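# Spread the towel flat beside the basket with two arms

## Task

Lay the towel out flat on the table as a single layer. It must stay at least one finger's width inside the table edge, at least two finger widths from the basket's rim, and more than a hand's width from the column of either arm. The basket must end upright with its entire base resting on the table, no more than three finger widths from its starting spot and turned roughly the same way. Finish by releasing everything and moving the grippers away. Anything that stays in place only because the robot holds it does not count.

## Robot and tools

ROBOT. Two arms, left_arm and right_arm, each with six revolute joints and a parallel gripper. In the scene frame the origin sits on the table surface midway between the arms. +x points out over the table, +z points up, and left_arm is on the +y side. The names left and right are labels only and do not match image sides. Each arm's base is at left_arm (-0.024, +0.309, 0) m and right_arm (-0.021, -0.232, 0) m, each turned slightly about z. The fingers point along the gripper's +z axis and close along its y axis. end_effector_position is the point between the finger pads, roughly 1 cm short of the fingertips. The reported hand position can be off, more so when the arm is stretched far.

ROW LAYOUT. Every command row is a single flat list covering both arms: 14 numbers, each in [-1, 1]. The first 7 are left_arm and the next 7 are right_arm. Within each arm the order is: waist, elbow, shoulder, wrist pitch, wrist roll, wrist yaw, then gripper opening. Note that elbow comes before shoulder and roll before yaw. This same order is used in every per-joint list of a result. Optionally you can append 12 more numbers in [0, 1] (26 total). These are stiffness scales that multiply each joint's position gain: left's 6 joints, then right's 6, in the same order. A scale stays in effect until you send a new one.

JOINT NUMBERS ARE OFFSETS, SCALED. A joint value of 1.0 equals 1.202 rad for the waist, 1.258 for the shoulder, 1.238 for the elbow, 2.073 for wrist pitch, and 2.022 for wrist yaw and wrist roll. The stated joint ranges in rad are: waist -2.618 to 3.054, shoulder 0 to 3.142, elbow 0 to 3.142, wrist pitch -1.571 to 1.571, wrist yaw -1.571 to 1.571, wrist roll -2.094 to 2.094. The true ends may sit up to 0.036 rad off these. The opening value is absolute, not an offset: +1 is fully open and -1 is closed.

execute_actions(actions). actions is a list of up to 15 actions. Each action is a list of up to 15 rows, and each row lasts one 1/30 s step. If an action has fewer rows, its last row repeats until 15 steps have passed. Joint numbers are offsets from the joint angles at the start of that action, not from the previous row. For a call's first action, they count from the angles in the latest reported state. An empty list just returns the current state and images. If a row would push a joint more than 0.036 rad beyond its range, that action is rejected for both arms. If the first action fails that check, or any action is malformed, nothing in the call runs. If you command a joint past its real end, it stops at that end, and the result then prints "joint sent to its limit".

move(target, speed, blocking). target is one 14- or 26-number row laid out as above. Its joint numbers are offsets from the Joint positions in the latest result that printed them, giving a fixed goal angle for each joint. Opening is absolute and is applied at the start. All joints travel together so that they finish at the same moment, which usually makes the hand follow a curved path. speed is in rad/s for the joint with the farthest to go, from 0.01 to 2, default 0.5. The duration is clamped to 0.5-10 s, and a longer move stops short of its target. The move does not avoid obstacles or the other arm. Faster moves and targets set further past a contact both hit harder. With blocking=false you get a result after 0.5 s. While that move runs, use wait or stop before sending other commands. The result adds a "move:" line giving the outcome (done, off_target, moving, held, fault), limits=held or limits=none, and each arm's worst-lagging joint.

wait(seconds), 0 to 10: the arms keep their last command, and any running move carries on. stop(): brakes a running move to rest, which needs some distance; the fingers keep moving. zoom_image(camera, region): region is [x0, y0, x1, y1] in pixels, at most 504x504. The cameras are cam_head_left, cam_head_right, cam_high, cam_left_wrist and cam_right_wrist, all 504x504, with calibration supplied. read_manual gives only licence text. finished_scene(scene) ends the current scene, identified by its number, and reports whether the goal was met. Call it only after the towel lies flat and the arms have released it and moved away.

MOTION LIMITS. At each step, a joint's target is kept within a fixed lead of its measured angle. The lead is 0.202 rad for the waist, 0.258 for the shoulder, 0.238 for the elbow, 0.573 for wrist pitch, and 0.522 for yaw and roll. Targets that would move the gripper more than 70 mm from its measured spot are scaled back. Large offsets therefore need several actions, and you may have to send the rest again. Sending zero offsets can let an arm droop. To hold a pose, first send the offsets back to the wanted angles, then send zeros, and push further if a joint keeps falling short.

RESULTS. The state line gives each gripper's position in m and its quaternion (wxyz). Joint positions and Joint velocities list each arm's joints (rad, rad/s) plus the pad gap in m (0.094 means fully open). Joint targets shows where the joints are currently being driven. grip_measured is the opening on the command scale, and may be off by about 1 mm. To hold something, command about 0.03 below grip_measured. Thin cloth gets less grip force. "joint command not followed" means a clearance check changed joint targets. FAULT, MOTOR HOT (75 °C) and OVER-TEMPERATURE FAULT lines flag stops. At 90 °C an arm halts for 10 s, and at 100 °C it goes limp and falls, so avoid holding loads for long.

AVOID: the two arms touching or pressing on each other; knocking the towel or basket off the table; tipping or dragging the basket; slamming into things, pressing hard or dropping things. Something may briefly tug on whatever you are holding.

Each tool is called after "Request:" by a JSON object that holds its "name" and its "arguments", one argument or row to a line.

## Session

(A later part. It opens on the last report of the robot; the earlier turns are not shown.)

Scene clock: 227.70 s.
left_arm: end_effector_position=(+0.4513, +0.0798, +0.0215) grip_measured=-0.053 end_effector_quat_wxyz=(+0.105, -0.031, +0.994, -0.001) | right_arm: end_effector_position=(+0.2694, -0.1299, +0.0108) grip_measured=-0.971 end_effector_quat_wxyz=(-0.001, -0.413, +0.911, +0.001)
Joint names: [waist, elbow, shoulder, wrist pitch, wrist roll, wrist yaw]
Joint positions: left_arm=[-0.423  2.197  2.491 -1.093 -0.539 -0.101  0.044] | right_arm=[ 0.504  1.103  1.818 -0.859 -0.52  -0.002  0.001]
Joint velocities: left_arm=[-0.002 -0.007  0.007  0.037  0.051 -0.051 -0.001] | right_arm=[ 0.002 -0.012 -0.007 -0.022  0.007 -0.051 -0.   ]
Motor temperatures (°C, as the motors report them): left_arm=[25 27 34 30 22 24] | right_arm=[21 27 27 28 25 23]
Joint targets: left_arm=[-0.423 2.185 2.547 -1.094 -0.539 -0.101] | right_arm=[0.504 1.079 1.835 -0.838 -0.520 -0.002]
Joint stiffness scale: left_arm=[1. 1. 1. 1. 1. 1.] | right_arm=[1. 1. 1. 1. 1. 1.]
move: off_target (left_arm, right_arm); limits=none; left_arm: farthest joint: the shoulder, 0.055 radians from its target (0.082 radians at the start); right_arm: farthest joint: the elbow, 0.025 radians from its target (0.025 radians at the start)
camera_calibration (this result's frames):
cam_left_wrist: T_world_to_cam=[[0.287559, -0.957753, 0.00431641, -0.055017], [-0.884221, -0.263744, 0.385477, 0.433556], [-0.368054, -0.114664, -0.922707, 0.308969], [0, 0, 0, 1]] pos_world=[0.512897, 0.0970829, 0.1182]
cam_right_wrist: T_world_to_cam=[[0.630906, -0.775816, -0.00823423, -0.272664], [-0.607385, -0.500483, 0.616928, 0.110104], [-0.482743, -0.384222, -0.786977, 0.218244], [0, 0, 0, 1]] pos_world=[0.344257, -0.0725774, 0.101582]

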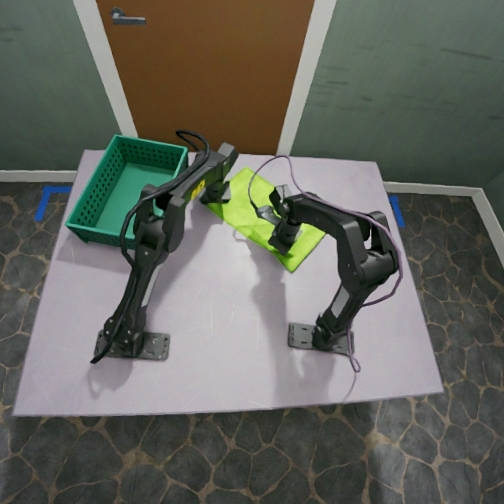

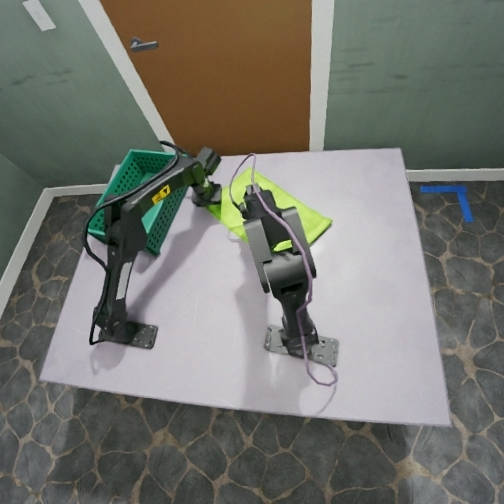

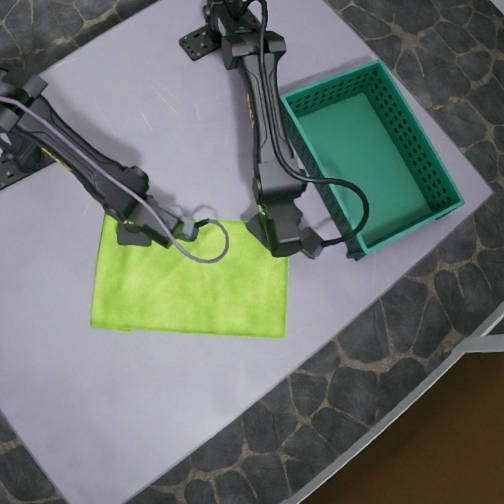

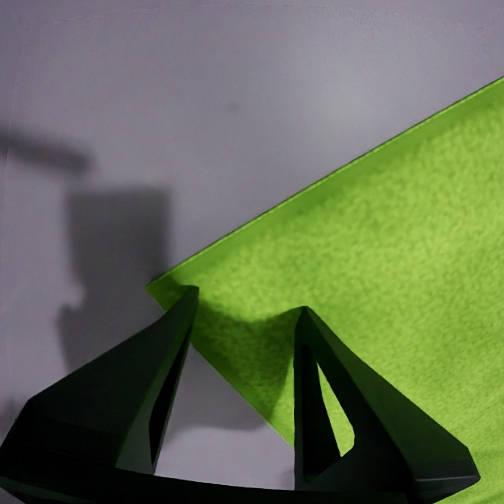

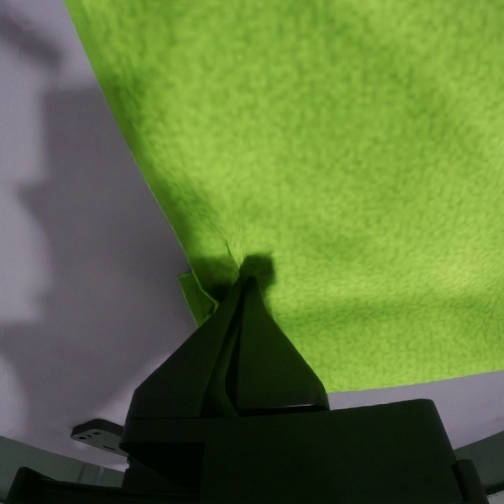

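Request:
{"name": "execute_actions", "arguments": {
  "actions": [
    [[0,-0.01,0.045,0,0,0,-0.08,0,-0.02,0.013,0.01,0,0,-1],[0,-0.01,0.045,0,0,0,-0.11,0,-0.02,0.013,0.01,0,0,-1],[0,-0.01,0.045,0,0,0,-0.14,0,-0.02,0.013,0.01,0,0,-1],[0,-0.01,0.045,0,0,0,-0.17,0,-0.02,0.013,0.01,0,0,-1],[0,-0.01,0.045,0,0,0,-0.20,0,-0.02,0.013,0.01,0,0,-1],[0,-0.01,0.045,0,0,0,-0.23,0,-0.02,0.013,0.01,0,0,-1],[0,-0.01,0.045,0,0,0,-0.26,0,-0.02,0.013,0.01,0,0,-1],[0,-0.01,0.045,0,0,0,-0.29,0,-0.02,0.013,0.01,0,0,-1],[0,-0.01,0.045,0,0,0,-0.32,0,-0.02,0.013,0.01,0,0,-1],[0,-0.01,0.045,0,0,0,-0.35,0,-0.02,0.013,0.01,0,0,-1],[0,-0.01,0.045,0,0,0,-0.38,0,-0.02,0.013,0.01,0,0,-1],[0,-0.01,0.045,0,0,0,-0.41,0,-0.02,0.013,0.01,0,0,-1],[0,-0.01,0.045,0,0,0,-0.44,0,-0.02,0.013,0.01,0,0,-1],[0,-0.01,0.045,0,0,0,-0.48,0,-0.02,0.013,0.01,0,0,-1],[0,-0.01,0.045,0,0,0,-0.52,0,-0.02,0.013,0.01,0,0,-1]],
    [[0,-0.01,0.045,0,0,0,-0.56,0,-0.02,0.013,0.01,0,0,-1],[0,-0.01,0.045,0,0,0,-0.60,0,-0.02,0.013,0.01,0,0,-1],[0,-0.01,0.045,0,0,0,-0.64,0,-0.02,0.013,0.01,0,0,-1],[0,-0.01,0.045,0,0,0,-0.68,0,-0.02,0.013,0.01,0,0,-1],[0,-0.01,0.045,0,0,0,-0.72,0,-0.02,0.013,0.01,0,0,-1],[0,-0.01,0.045,0,0,0,-0.76,0,-0.02,0.013,0.01,0,0,-1],[0,-0.01,0.045,0,0,0,-0.80,0,-0.02,0.013,0.01,0,0,-1],[0,-0.01,0.045,0,0,0,-0.84,0,-0.02,0.013,0.01,0,0,-1],[0,-0.01,0.045,0,0,0,-0.88,0,-0.02,0.013,0.01,0,0,-1],[0,-0.01,0.045,0,0,0,-0.92,0,-0.02,0.013,0.01,0,0,-1],[0,-0.01,0.045,0,0,0,-0.96,0,-0.02,0.013,0.01,0,0,-1],[0,-0.01,0.045,0,0,0,-1,0,-0.02,0.013,0.01,0,0,-1]]
  ]
}}

Scene clock: 247.53 s.
left_arm: end_effector_position=(+0.4530, +0.0743, +0.0216) grip_measured=-0.966 end_effector_quat_wxyz=(+0.107, -0.030, +0.994, -0.013) | right_arm: end_effector_position=(+0.2694, -0.1299, +0.0108) grip_measured=-0.971 end_effector_quat_wxyz=(-0.001, -0.413, +0.911, +0.001)
Joint names: [waist, elbow, shoulder, wrist pitch, wrist roll, wrist yaw]
Joint positions: left_arm=[-0.425  2.197  2.492 -1.076 -0.539 -0.082  0.002] | right_arm=[ 0.504  1.103  1.818 -0.859 -0.52  -0.002  0.001]
Joint velocities: left_arm=[-0.002  0.002  0.017 -0.037  0.066 -0.051 -0.001] | right_arm=[-0.007  0.002 -0.012 -0.066 -0.081  0.037 -0.001]
Motor temperatures (°C, as the motors report them): left_arm=[25 27 33 30 22 24] | right_arm=[21 26 27 28 25 23]
Joint targets: left_arm=[-0.423 2.185 2.549 -1.085 -0.539 -0.097] | right_arm=[0.504 1.079 1.835 -0.838 -0.520 -0.001]
Joint stiffness scale: left_arm=[1. 1. 1. 1. 1. 1.] | right_arm=[1. 1. 1. 1. 1. 1.]
camera_calibration (this result's frames):
cam_left_wrist: T_world_to_cam=[[0.282654, -0.958803, 0.0283635, -0.0589996], [-0.887733, -0.250272, 0.386387, 0.434155], [-0.36337, -0.134393, -0.921901, 0.3084], [0, 0, 0, 1]] pos_world=[0.514153, 0.0935347, 0.118236]
cam_right_wrist: T_world_to_cam=[[0.630904, -0.775814, -0.00859255, -0.272595], [-0.607309, -0.500705, 0.616823, 0.110075], [-0.482842, -0.383937, -0.787055, 0.218323], [0, 0, 0, 1]] pos_world=[0.344246, -0.0725459, 0.101593]

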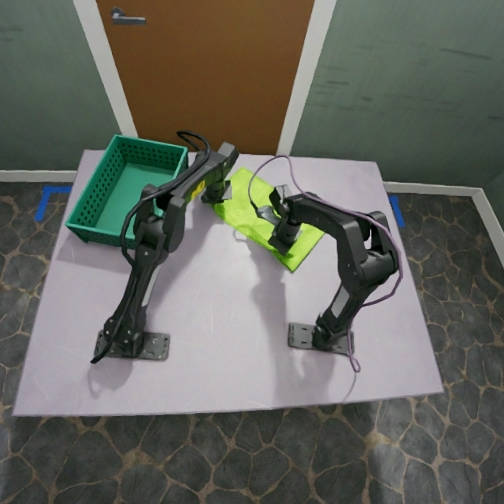

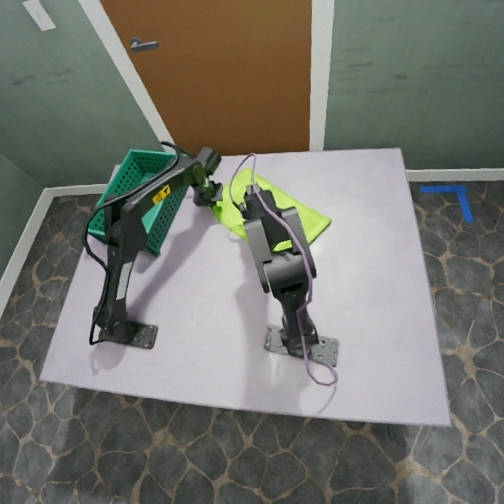

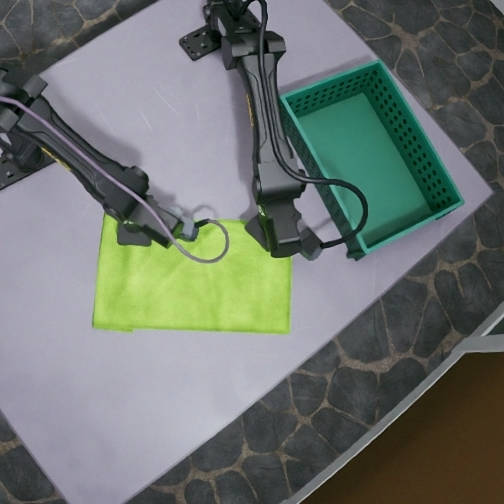

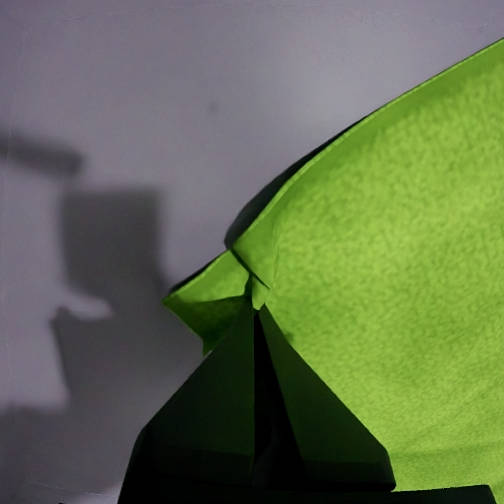

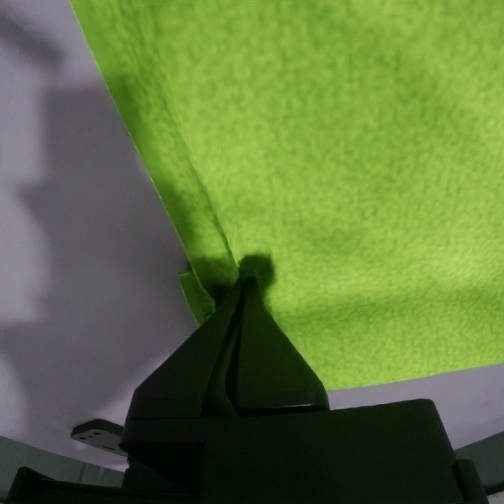

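Request:
{"name": "move", "arguments": {
  "target": [-0.045,0.128,-0.145,-0.159,-0.134,0.045,-1,-0.112,0.199,-0.152,-0.193,-0.155,0,-1],
  "speed": 0.25
}}

Scene clock: 283.90 s.
left_arm: end_effector_position=(+0.3994, +0.0601, +0.1221) grip_measured=-0.966 end_effector_quat_wxyz=(+0.066, -0.133, +0.987, -0.057) | right_arm: end_effector_position=(+0.2638, -0.1691, +0.1097) grip_measured=-0.971 end_effector_quat_wxyz=(-0.001, -0.495, +0.869, +0.002)
Joint names: [waist, elbow, shoulder, wrist pitch, wrist roll, wrist yaw]
Joint positions: left_arm=[-0.469  2.325  2.335 -1.387 -0.8    0.008  0.002] | right_arm=[ 0.382  1.319  1.653 -1.24  -0.824 -0.004  0.001]
Joint velocities: left_arm=[-0.012  0.017 -0.012 -0.037 -0.007  0.007 -0.001] | right_arm=[-0.012 -0.012 -0.017 -0.007 -0.007 -0.007  0.001]
Motor temperatures (°C, as the motors report them): left_arm=[25 27 33 29 22 24] | right_arm=[21 26 27 27 25 23]
Joint targets: left_arm=[-0.479 2.356 2.310 -1.405 -0.810 0.009] | right_arm=[0.370 1.350 1.627 -1.259 -0.833 -0.002]
Joint stiffness scale: left_arm=[1. 1. 1. 1. 1. 1.] | right_arm=[1. 1. 1. 1. 1. 1.]
move: off_target (left_arm, right_arm); limits=none; left_arm: farthest joint: the elbow, 0.030 radians from its target (0.158 radians at the start); right_arm: farthest joint: the elbow, 0.030 radians from its target (0.246 radians at the start)
camera_calibration (this result's frames):
cam_left_wrist: T_world_to_cam=[[0.468179, -0.877881, 0.100671, -0.148162], [-0.791521, -0.365997, 0.489429, 0.300122], [-0.392815, -0.308823, -0.866213, 0.395106], [0, 0, 0, 1]] pos_world=[0.462122, 0.101794, 0.210273]
cam_right_wrist: T_world_to_cam=[[0.761371, -0.648232, -0.0104246, -0.311293], [-0.506334, -0.604595, 0.614891, -0.0178959], [-0.404895, -0.462882, -0.788543, 0.244655], [0, 0, 0, 1]] pos_world=[0.327008, -0.0993636, 0.20068]

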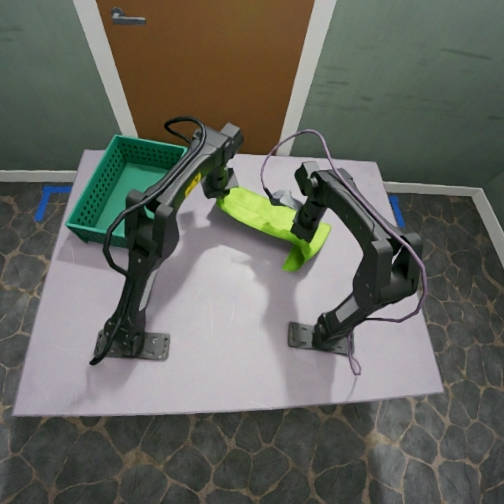

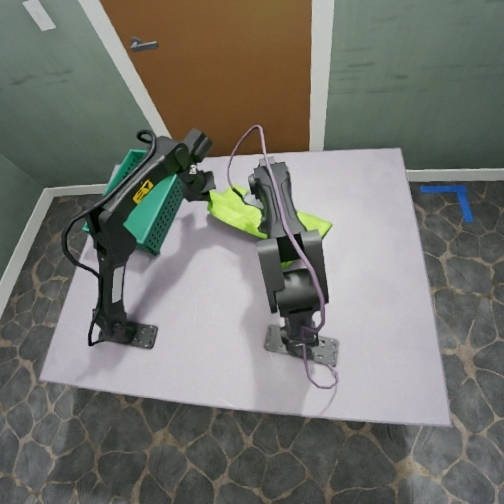

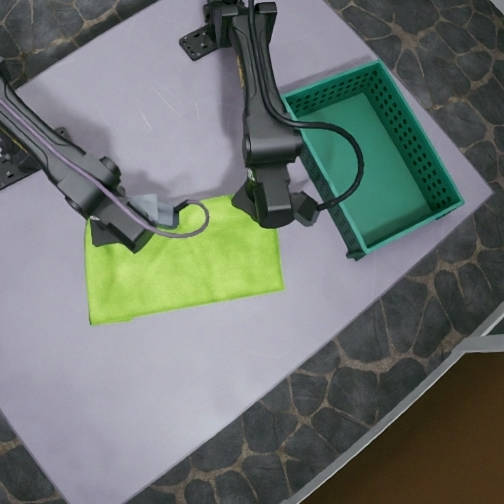

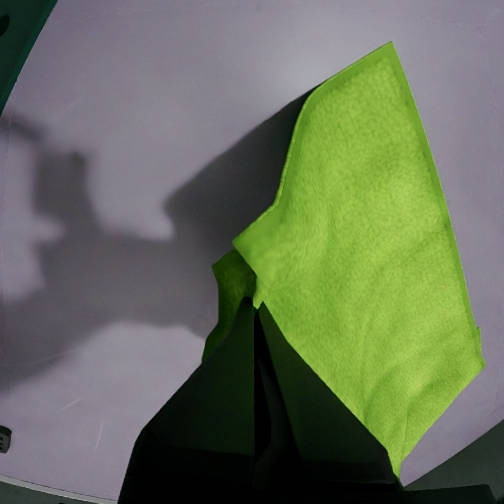

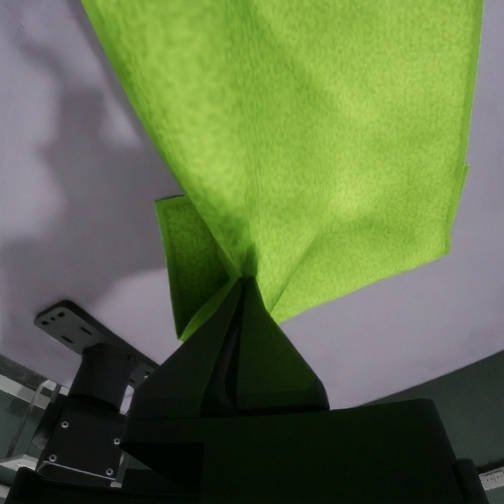

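Request:
{"name": "move", "arguments": {
  "target": [-0.169,-0.116,-0.382,-0.068,-0.364,0,-1,-0.178,0.247,-0.228,-0.088,-0.367,0,-1],
  "speed": 0.35
}}

Scene clock: 309.87 s.
left_arm: end_effector_position=(+0.2797, +0.0392, +0.2751) grip_measured=-0.966 end_effector_quat_wxyz=(+0.079, -0.382, +0.904, -0.176) | right_arm: end_effector_position=(+0.2673, -0.2275, +0.2552) grip_measured=-0.971 end_effector_quat_wxyz=(-0.131, +0.695, -0.695, +0.127)
Joint names: [waist, elbow, shoulder, wrist pitch, wrist roll, wrist yaw]
Joint positions: left_arm=[-0.663  2.197  1.875 -1.505 -1.527  0.01   0.002] | right_arm=[ 0.182  1.595  1.388 -1.41  -1.561 -0.002  0.001]
Joint velocities: left_arm=[ 0.002 -0.012 -0.002 -0.066  0.007 -0.022  0.   ] | right_arm=[ 0.022  0.007  0.022 -0.051  0.051 -0.095 -0.001]
Motor temperatures (°C, as the motors report them): left_arm=[25 28 35 29 22 24] | right_arm=[22 27 27 27 25 23]
Joint targets: left_arm=[-0.672 2.182 1.854 -1.528 -1.536 0.008] | right_arm=[0.168 1.625 1.366 -1.423 -1.566 -0.004]
Joint stiffness scale: left_arm=[1. 1. 1. 1. 1. 1.] | right_arm=[1. 1. 1. 1. 1. 1.]
move: off_target (left_arm, right_arm); limits=none; left_arm: farthest joint: the wrist pitch, 0.023 radians from its target (0.140 radians at the start); right_arm: farthest joint: the elbow, 0.030 radians from its target (0.306 radians at the start)
camera_calibration (this result's frames):
cam_left_wrist: T_world_to_cam=[[0.81426, -0.482912, 0.322143, -0.299083], [-0.570965, -0.566082, 0.594601, 0.0400984], [-0.104781, -0.668092, -0.736664, 0.372037], [0, 0, 0, 1]] pos_world=[0.305408, 0.126823, 0.346571]
cam_right_wrist: T_world_to_cam=[[0.922347, -0.169166, 0.347359, -0.375611], [-0.340444, -0.780945, 0.523662, -0.202112], [0.182683, -0.601255, -0.777894, 0.142491], [0, 0, 0, 1]] pos_world=[0.251605, -0.135706, 0.347153]

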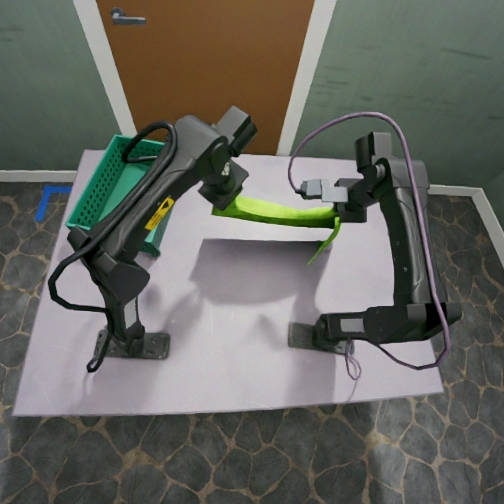

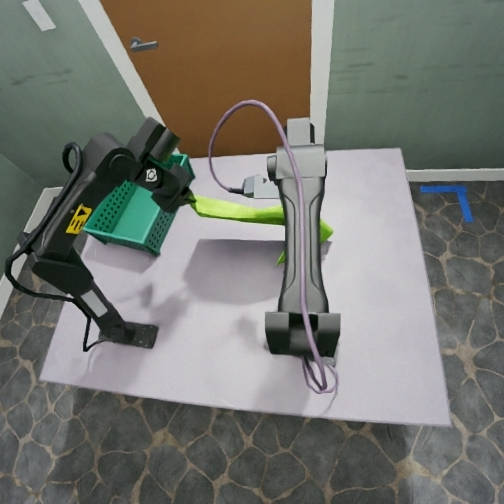

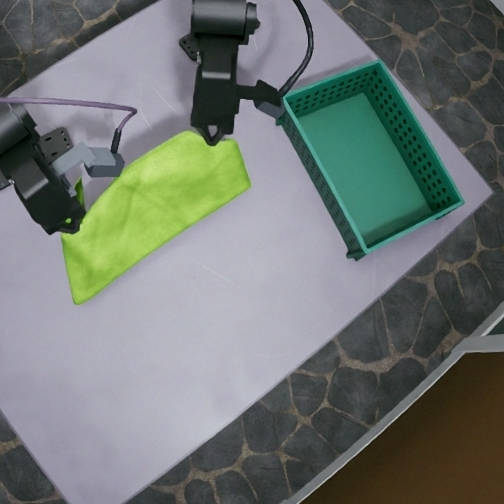

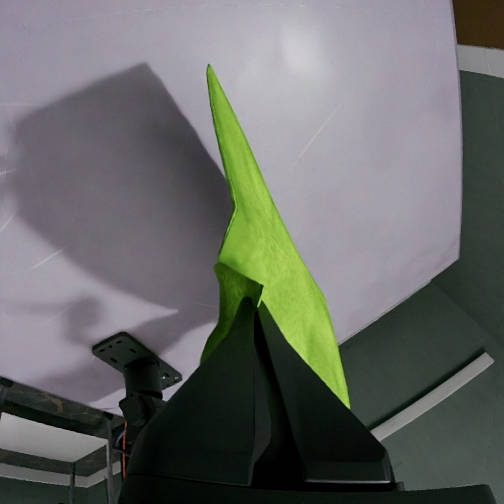

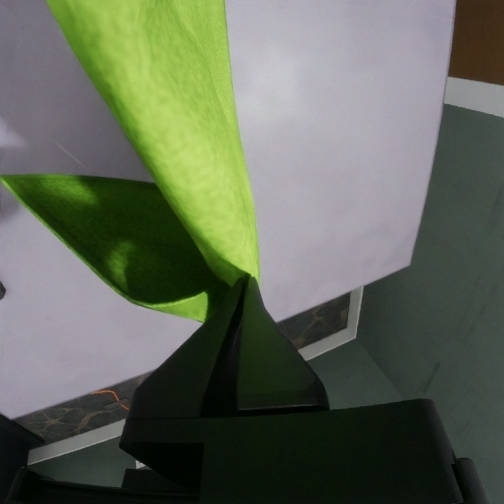

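Request:
{"name": "zoom_image", "arguments": {
  "camera": "cam_head_left",
  "region": [180,160,380,300]
}}

Request:
{"name": "zoom_image", "arguments": {
  "camera": "cam_high",
  "region": [20,100,280,320]
}}

Region (180, 160, 380, 300) of cam_head_left's 504x504 image, scaled by 2.520, with more detail than that image has; it fills the top 353 rows of this view, and the rest is white.

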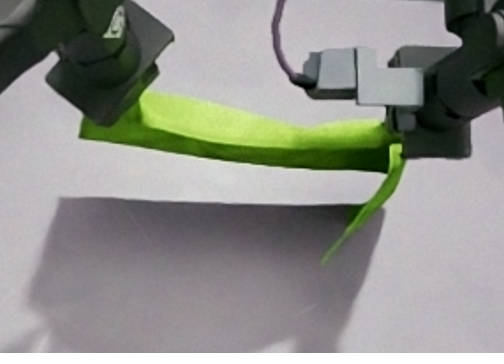

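Region (20, 100, 280, 320) of cam_high's 504x504 image, scaled by 1.938, with more detail than that image has; it fills the top 426 rows of this view, and the rest is white.

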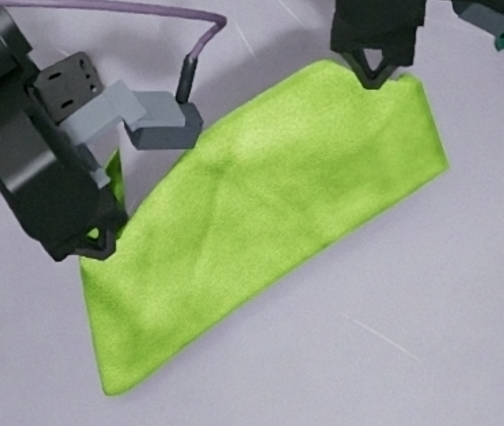

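Request:
{"name": "move", "arguments": {
  "target": [0.117,-0.179,-0.065,0.026,-0.165,0.198,-1,0,0.036,0.045,-0.082,0,0,-1],
  "speed": 0.35
}}

Scene clock: 394.27 s.
left_arm: end_effector_position=(+0.2521, +0.0393, +0.2485) grip_measured=-0.966 end_effector_quat_wxyz=(-0.140, -0.548, +0.802, -0.192) | right_arm: end_effector_position=(+0.2424, -0.2277, +0.2358) grip_measured=-0.971 end_effector_quat_wxyz=(-0.068, +0.704, -0.704, +0.065)
Joint names: [waist, elbow, shoulder, wrist pitch, wrist roll, wrist yaw]
Joint positions: left_arm=[-0.534  1.988  1.821 -1.465 -1.851  0.4    0.002] | right_arm=[ 0.182  1.606  1.441 -1.548 -1.561 -0.002  0.001]
Joint velocities: left_arm=[ 0.007 -0.007 -0.007 -0.022  0.022  0.066  0.   ] | right_arm=[ 0.007 -0.017 -0.007 -0.007  0.037  0.022 -0.   ]
Motor temperatures (°C, as the motors report them): left_arm=[25 26 33 29 22 24] | right_arm=[22 28 27 28 25 23]
Joint targets: left_arm=[-0.522 1.975 1.793 -1.451 -1.861 0.410] | right_arm=[0.182 1.639 1.445 -1.564 -1.560 -0.002]
Joint stiffness scale: left_arm=[1. 1. 1. 1. 1. 1.] | right_arm=[1. 1. 1. 1. 1. 1.]
joint sent to its limit (right arm) — the command would take the wrist pitch past its lower limit, so that joint was sent only as far as its limit.
move: off_target (left_arm, right_arm); limits=none; left_arm: farthest joint: the shoulder, 0.028 radians from its target (0.081 radians at the start); right_arm: farthest joint: the elbow, 0.033 radians from its target (0.045 radians at the start)
camera_calibration (this result's frames):
cam_left_wrist: T_world_to_cam=[[0.987377, -0.158177, 0.00819923, -0.246323], [-0.0825337, -0.469632, 0.878996, -0.157396], [-0.135186, -0.868577, -0.476758, 0.300599], [0, 0, 0, 1]] pos_world=[0.27086, 0.148213, 0.283684]
cam_right_wrist: T_world_to_cam=[[0.96953, -0.168302, 0.178008, -0.317312], [-0.241405, -0.779972, 0.57738, -0.237092], [0.0416677, -0.602759, -0.796835, 0.170126], [0, 0, 0, 1]] pos_world=[0.243319, -0.135784, 0.328939]

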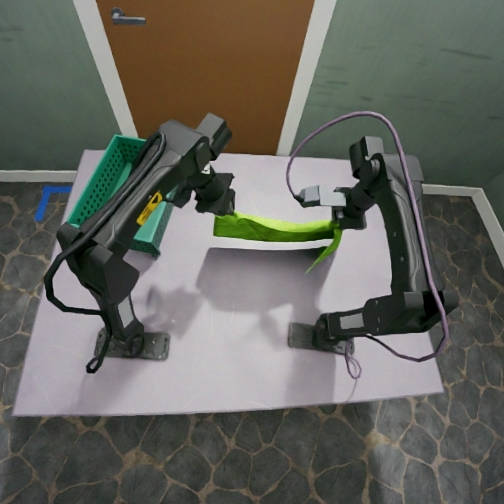

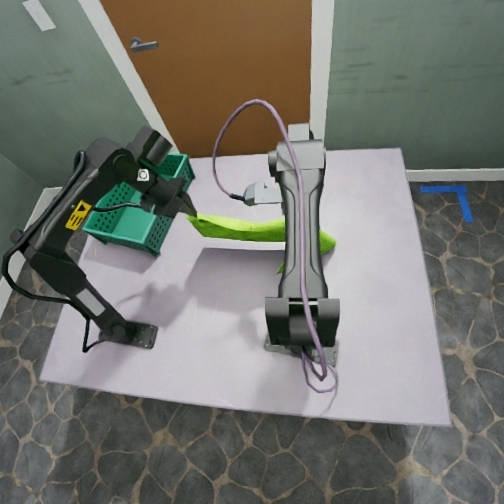

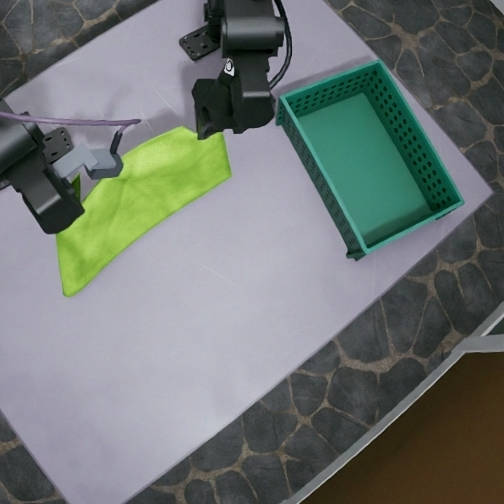

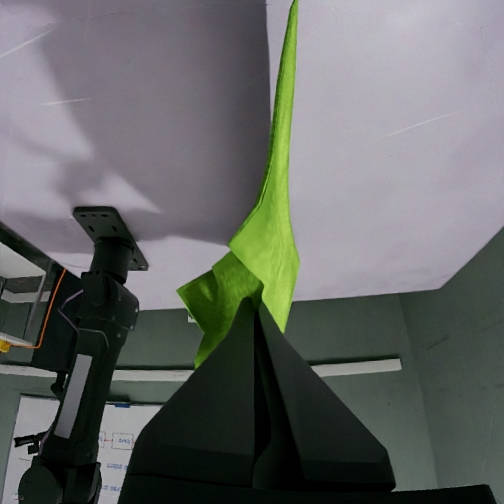

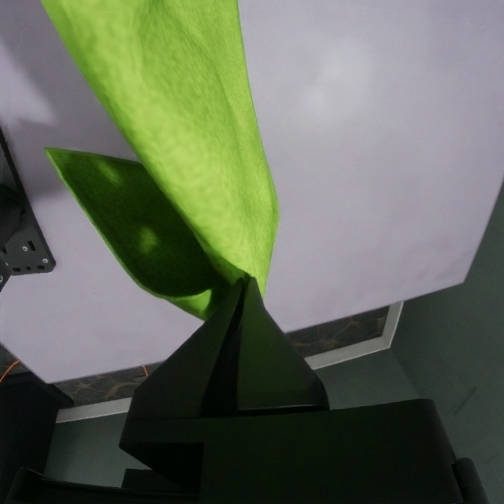

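Request:
{"name": "move", "arguments": {
  "target": [0.121,0.181,0.24,0.061,0.069,0.004,-1,0,0.316,0.415,-0.006,0,0,-1],
  "speed": 1.0
}}

Scene clock: 415.10 s.
left_arm: end_effector_position=(+0.3618, +0.0421, +0.1850) grip_measured=-0.966 end_effector_quat_wxyz=(-0.117, -0.553, +0.799, -0.204) | right_arm: end_effector_position=(+0.3509, -0.2267, +0.1692) grip_measured=-0.971 end_effector_quat_wxyz=(-0.003, +0.707, -0.707, +0.002)
Joint names: [waist, elbow, shoulder, wrist pitch, wrist roll, wrist yaw]
Joint positions: left_arm=[-0.396  2.179  2.137 -1.353 -1.722  0.402  0.002] | right_arm=[ 0.182  1.966  1.98  -1.551 -1.561 -0.001  0.001]
Joint velocities: left_arm=[-0.017  0.017 -0.012  0.007 -0.051  0.007  0.001] | right_arm=[-0.012  0.002 -0.012 -0.022 -0.007 -0.007 -0.001]
Motor temperatures (°C, as the motors report them): left_arm=[25 27 33 29 22 24] | right_arm=[21 28 26 27 25 23]
Joint targets: left_arm=[-0.388 2.212 2.123 -1.339 -1.711 0.409] | right_arm=[0.182 1.997 1.963 -1.561 -1.561 -0.002]
Joint stiffness scale: left_arm=[1. 1. 1. 1. 1. 1.] | right_arm=[1. 1. 1. 1. 1. 1.]
move: off_target (left_arm, right_arm); limits=none; left_arm: farthest joint: the elbow, 0.033 radians from its target (0.224 radians at the start); right_arm: farthest joint: the elbow, 0.031 radians from its target (0.391 radians at the start)
camera_calibration (this result's frames):
cam_left_wrist: T_world_to_cam=[[0.989284, -0.135719, 0.0538217, -0.363815], [-0.112873, -0.477123, 0.871558, -0.0785859], [-0.0926077, -0.868294, -0.487329, 0.274152], [0, 0, 0, 1]] pos_world=[0.376435, 0.151173, 0.221676]
cam_right_wrist: T_world_to_cam=[[0.985764, -0.168136, 0.00076579, -0.386094], [-0.133281, -0.778618, 0.61318, -0.215271], [-0.102501, -0.604553, -0.789943, 0.162118], [0, 0, 0, 1]] pos_world=[0.368524, -0.134521, 0.260359]

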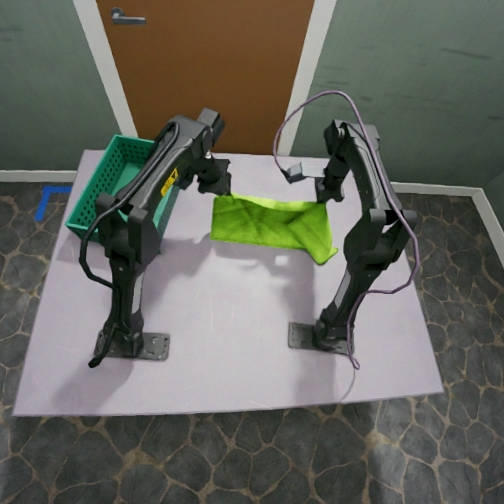

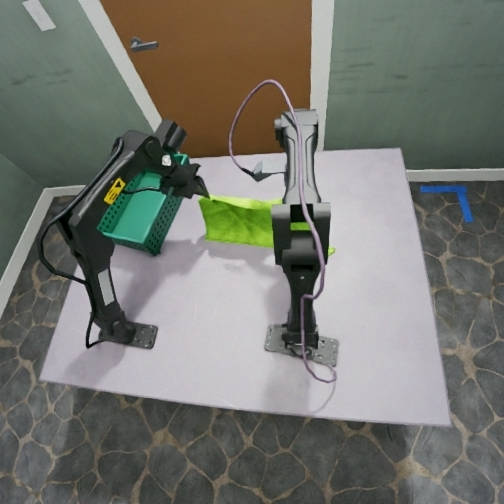

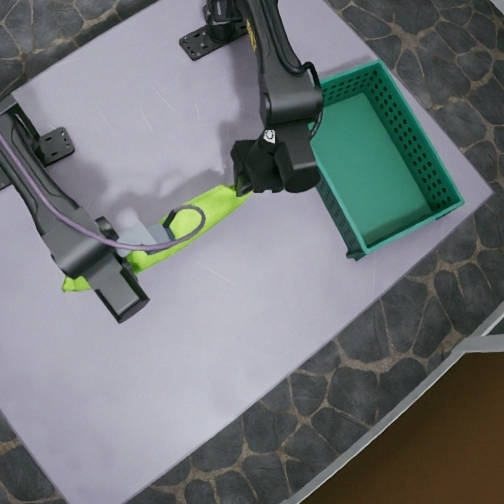

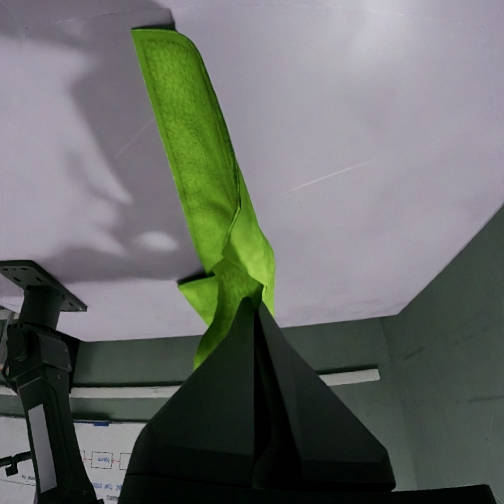

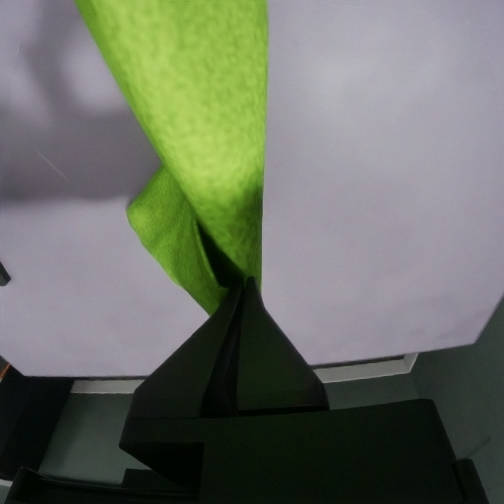

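The bottom is now on the −x side. Continue laying.

Request:
{"name": "zoom_image", "arguments": {
  "camera": "cam_head_left",
  "region": [190,170,370,290]
}}

Region (190, 170, 370, 290) of cam_head_left's 504x504 image, scaled by 2.800, with more detail than that image has.

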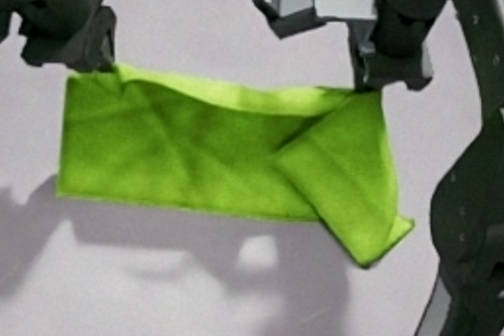

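Request:
{"name": "move", "arguments": {
  "target": [0.02,0.145,0.202,0.117,0,-0.105,-1,-0.008,0.242,0.275,0.082,0,0,-1],
  "speed": 0.5
}}

Scene clock: 430.37 s.
left_arm: end_effector_position=(+0.4577, +0.0386, +0.1076) grip_measured=-0.966 end_effector_quat_wxyz=(-0.007, -0.567, +0.797, -0.207) | right_arm: end_effector_position=(+0.4486, -0.2261, +0.0932) grip_measured=-0.971 end_effector_quat_wxyz=(-0.023, +0.707, -0.707, +0.024)
Joint names: [waist, elbow, shoulder, wrist pitch, wrist roll, wrist yaw]
Joint positions: left_arm=[-0.384  2.321  2.403 -1.126 -1.722  0.21   0.002] | right_arm=[ 0.182  2.228  2.339 -1.393 -1.561  0.001  0.001]
Joint velocities: left_arm=[ 0.002  0.002 -0.022 -0.051  0.051  0.051 -0.001] | right_arm=[-0.007 -0.007 -0.002  0.022  0.037  0.007  0.001]
Motor temperatures (°C, as the motors report them): left_arm=[25 27 34 30 22 24] | right_arm=[21 28 28 27 25 23]
Joint targets: left_arm=[-0.372 2.358 2.392 -1.110 -1.722 0.190] | right_arm=[0.173 2.266 2.326 -1.381 -1.561 -0.001]
Joint stiffness scale: left_arm=[1. 1. 1. 1. 1. 1.] | right_arm=[1. 1. 1. 1. 1. 1.]
move: off_target (left_arm, right_arm); limits=none; left_arm: farthest joint: the elbow, 0.037 radians from its target (0.180 radians at the start); right_arm: farthest joint: the elbow, 0.037 radians from its target (0.299 radians at the start)
camera_calibration (this result's frames):
cam_left_wrist: T_world_to_cam=[[0.973856, -0.0818623, 0.211901, -0.467048], [-0.21888, -0.587764, 0.778861, 0.0608003], [0.0607886, -0.80488, -0.590316, 0.180717], [0, 0, 0, 1]] pos_world=[0.45716, 0.142958, 0.158293]
cam_right_wrist: T_world_to_cam=[[0.983922, -0.16817, 0.0601359, -0.486981], [-0.169883, -0.777354, 0.60569, -0.137837], [-0.0551119, -0.606168, -0.793425, 0.0911384], [0, 0, 0, 1]] pos_world=[0.460758, -0.133799, 0.185083]

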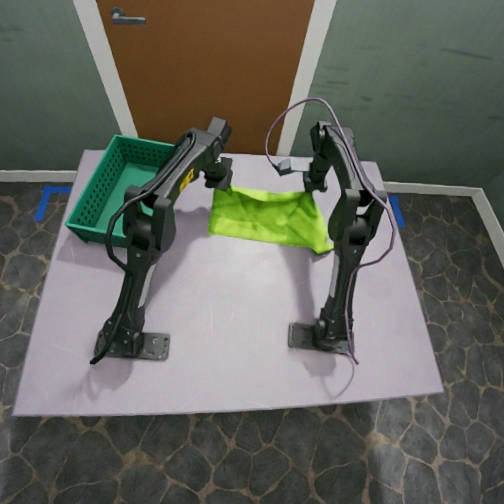

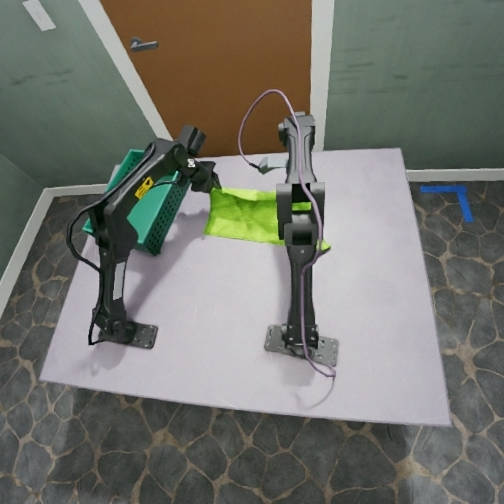

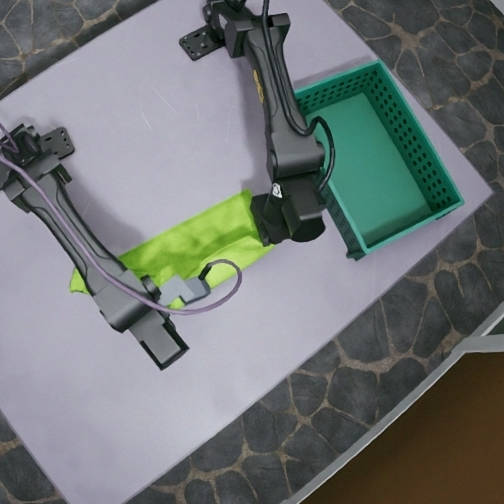

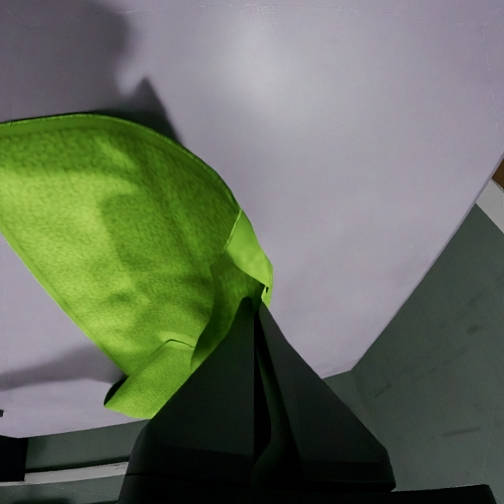

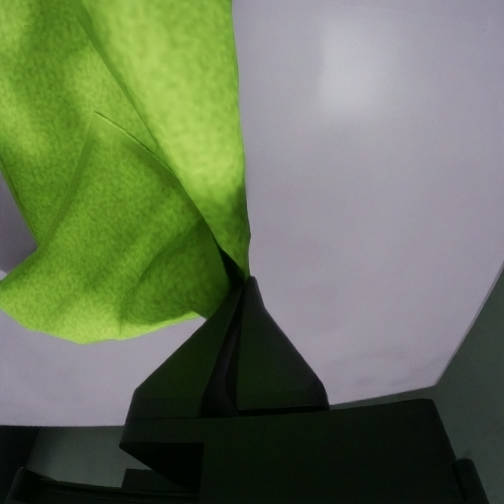

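Request:
{"name": "move", "arguments": {
  "target": [0.044,0.016,0.08,0.118,0,0,-1,0,0.069,0.095,0.095,0,0,-1],
  "speed": 0.4
}}

Request:
{"name": "execute_actions", "arguments": {
  "actions": [
    [[0,0.025,-0.01,0,0,0,0.3,0,0.025,-0.01,0,0,0,0.3]]
  ]
}}

Scene clock: 448.07 s.
left_arm: end_effector_position=(+0.5123, +0.0401, +0.0697) grip_measured=-0.966 end_effector_quat_wxyz=(+0.026, -0.571, +0.779, -0.257) | right_arm: end_effector_position=(+0.4984, -0.2258, +0.0530) grip_measured=-0.971 end_effector_quat_wxyz=(-0.060, +0.705, -0.704, +0.061)
Joint names: [waist, elbow, shoulder, wrist pitch, wrist roll, wrist yaw]
Joint positions: left_arm=[-0.342  2.321  2.512 -0.897 -1.722  0.211  0.002] | right_arm=[ 0.182  2.279  2.464 -1.214 -1.561  0.002  0.001]
Joint velocities: left_arm=[-0.007 -0.012 -0.007  0.007  0.051  0.007  0.   ] | right_arm=[-0.017  0.002 -0.007 -0.022  0.022 -0.007 -0.001]
Motor temperatures (°C, as the motors report them): left_arm=[25 28 35 30 22 24] | right_arm=[22 28 30 27 25 23]
Joint targets: left_arm=[-0.331 2.341 2.503 -0.881 -1.722 0.210] | right_arm=[0.182 2.314 2.458 -1.196 -1.561 0.001]
Joint stiffness scale: left_arm=[1. 1. 1. 1. 1. 1.] | right_arm=[1. 1. 1. 1. 1. 1.]
move: off_target (right_arm); limits=none; left_arm: farthest joint: the elbow, 0.019 radians from its target (0.019 radians at the start); right_arm: farthest joint: the elbow, 0.034 radians from its target (0.085 radians at the start)
camera_calibration (this result's frames):
cam_left_wrist: T_world_to_cam=[[0.9475, -0.0289654, 0.318442, -0.508044], [-0.279347, -0.559584, 0.780276, 0.132884], [0.155594, -0.828267, -0.538297, 0.104907], [0, 0, 0, 1]] pos_world=[0.50217, 0.146535, 0.114567]
cam_right_wrist: T_world_to_cam=[[0.972265, -0.168295, 0.162411, -0.533192], [-0.232208, -0.777529, 0.584403, -0.0725886], [0.0279274, -0.605908, -0.795044, 0.0210002], [0, 0, 0, 1]] pos_world=[0.500962, -0.133449, 0.145713]

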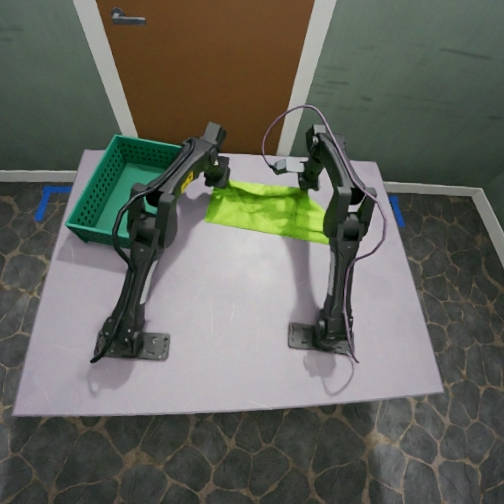

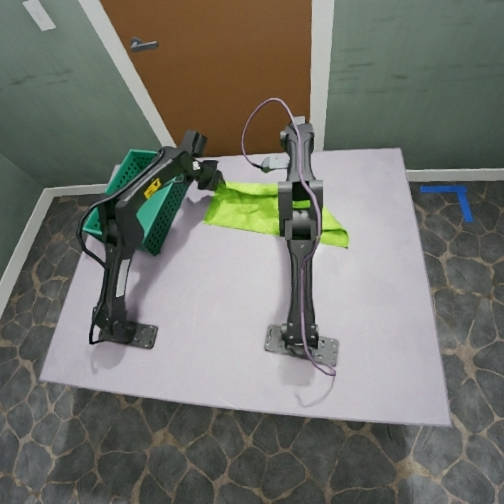

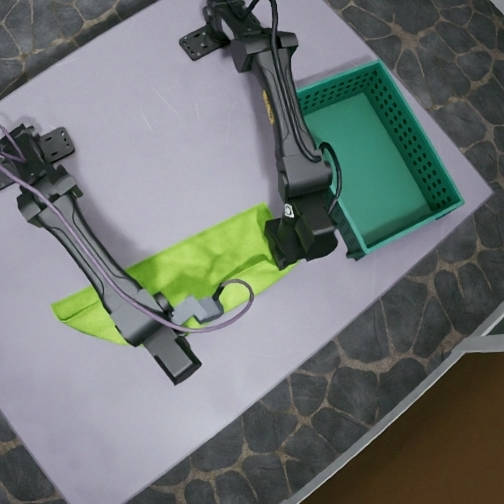

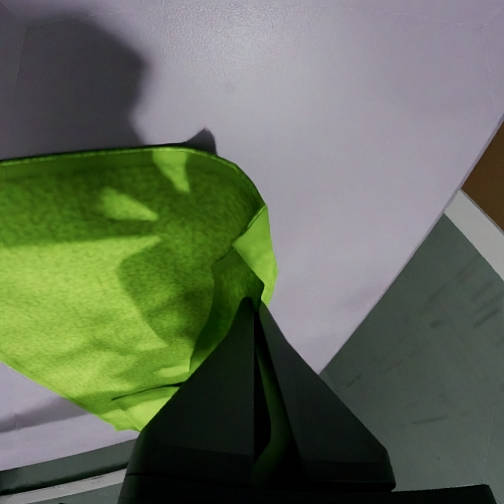

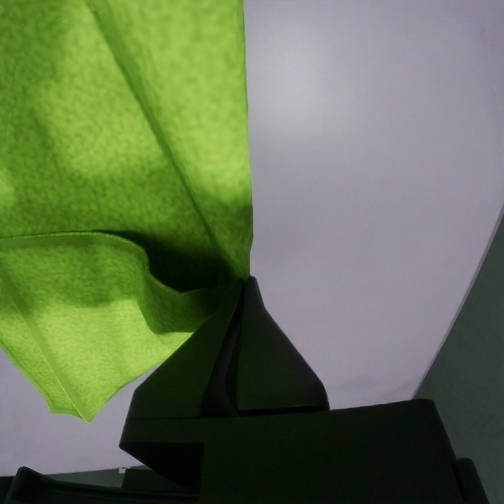

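Scene clock: 448.57 s.
left_arm: end_effector_position=(+0.5123, +0.0401, +0.0697) grip_measured=+0.297 end_effector_quat_wxyz=(+0.026, -0.571, +0.779, -0.257) | right_arm: end_effector_position=(+0.4984, -0.2259, +0.0530) grip_measured=+0.298 end_effector_quat_wxyz=(-0.060, +0.705, -0.704, +0.061)
Joint names: [waist, elbow, shoulder, wrist pitch, wrist roll, wrist yaw]
Joint positions: left_arm=[-0.342  2.321  2.512 -0.897 -1.722  0.211  0.061] | right_arm=[ 0.182  2.279  2.464 -1.214 -1.561  0.003  0.061]
Joint velocities: left_arm=[ 0.002  0.002 -0.022  0.037 -0.007  0.022 -0.   ] | right_arm=[-0.007 -0.007  0.007 -0.022 -0.007 -0.022 -0.001]
Motor temperatures (°C, as the motors report them): left_arm=[25 28 35 30 22 24] | right_arm=[22 28 30 27 25 23]
Joint targets: left_arm=[-0.342 2.352 2.500 -0.897 -1.722 0.211] | right_arm=[0.182 2.310 2.452 -1.214 -1.561 0.002]
Joint stiffness scale: left_arm=[1. 1. 1. 1. 1. 1.] | right_arm=[1. 1. 1. 1. 1. 1.]
camera_calibration (this result's frames):
cam_left_wrist: T_world_to_cam=[[0.9475, -0.0289654, 0.318442, -0.508044], [-0.279347, -0.559584, 0.780276, 0.132884], [0.155594, -0.828267, -0.538297, 0.104907], [0, 0, 0, 1]] pos_world=[0.50217, 0.146535, 0.114567]
cam_right_wrist: T_world_to_cam=[[0.972242, -0.168299, 0.162545, -0.533213], [-0.232314, -0.77706, 0.584986, -0.0725664], [0.0278548, -0.606509, -0.794588, 0.0207942], [0, 0, 0, 1]] pos_world=[0.500975, -0.133516, 0.145644]

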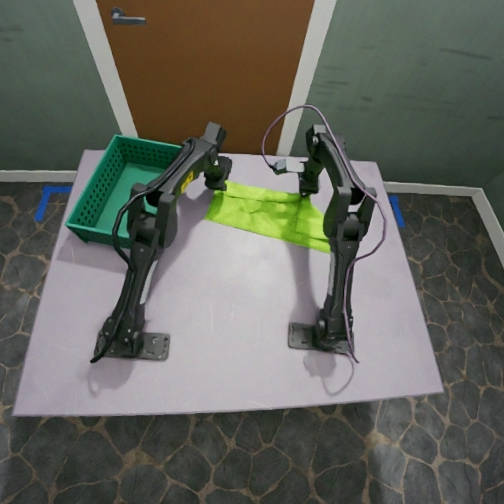

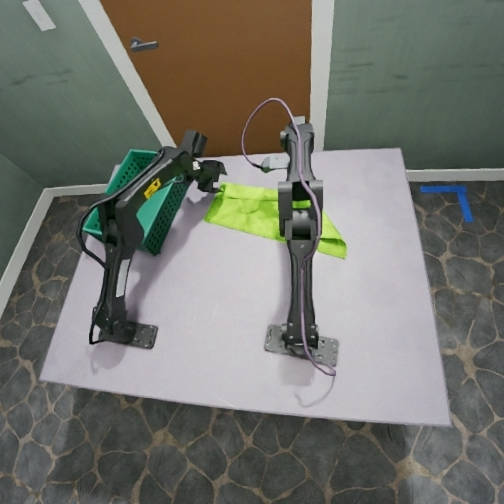

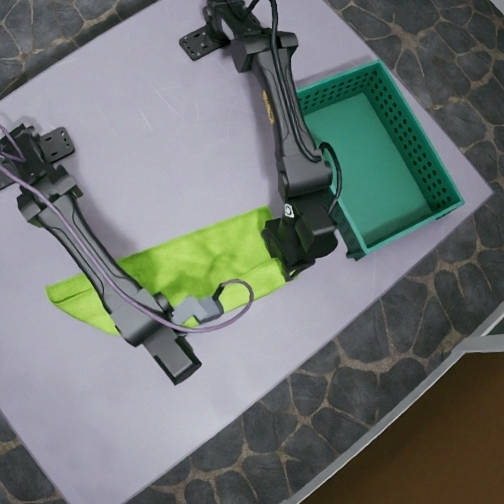

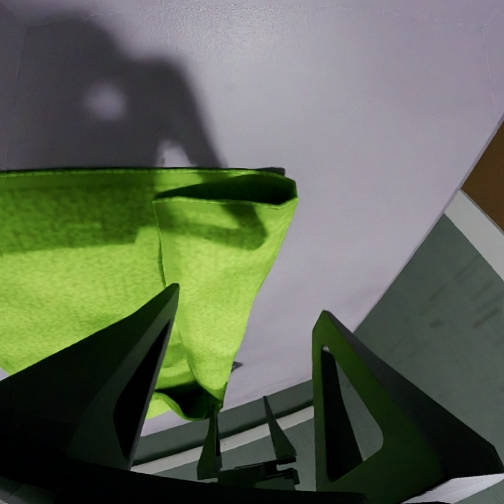

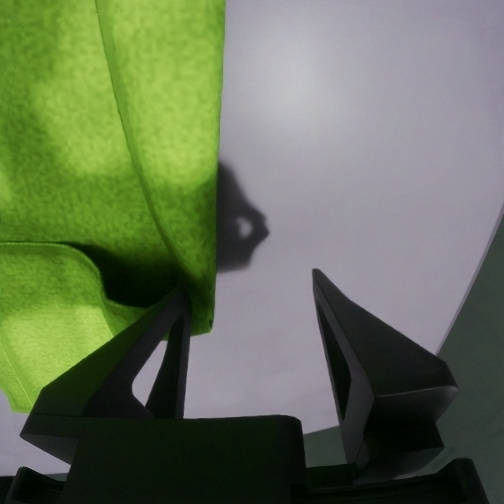

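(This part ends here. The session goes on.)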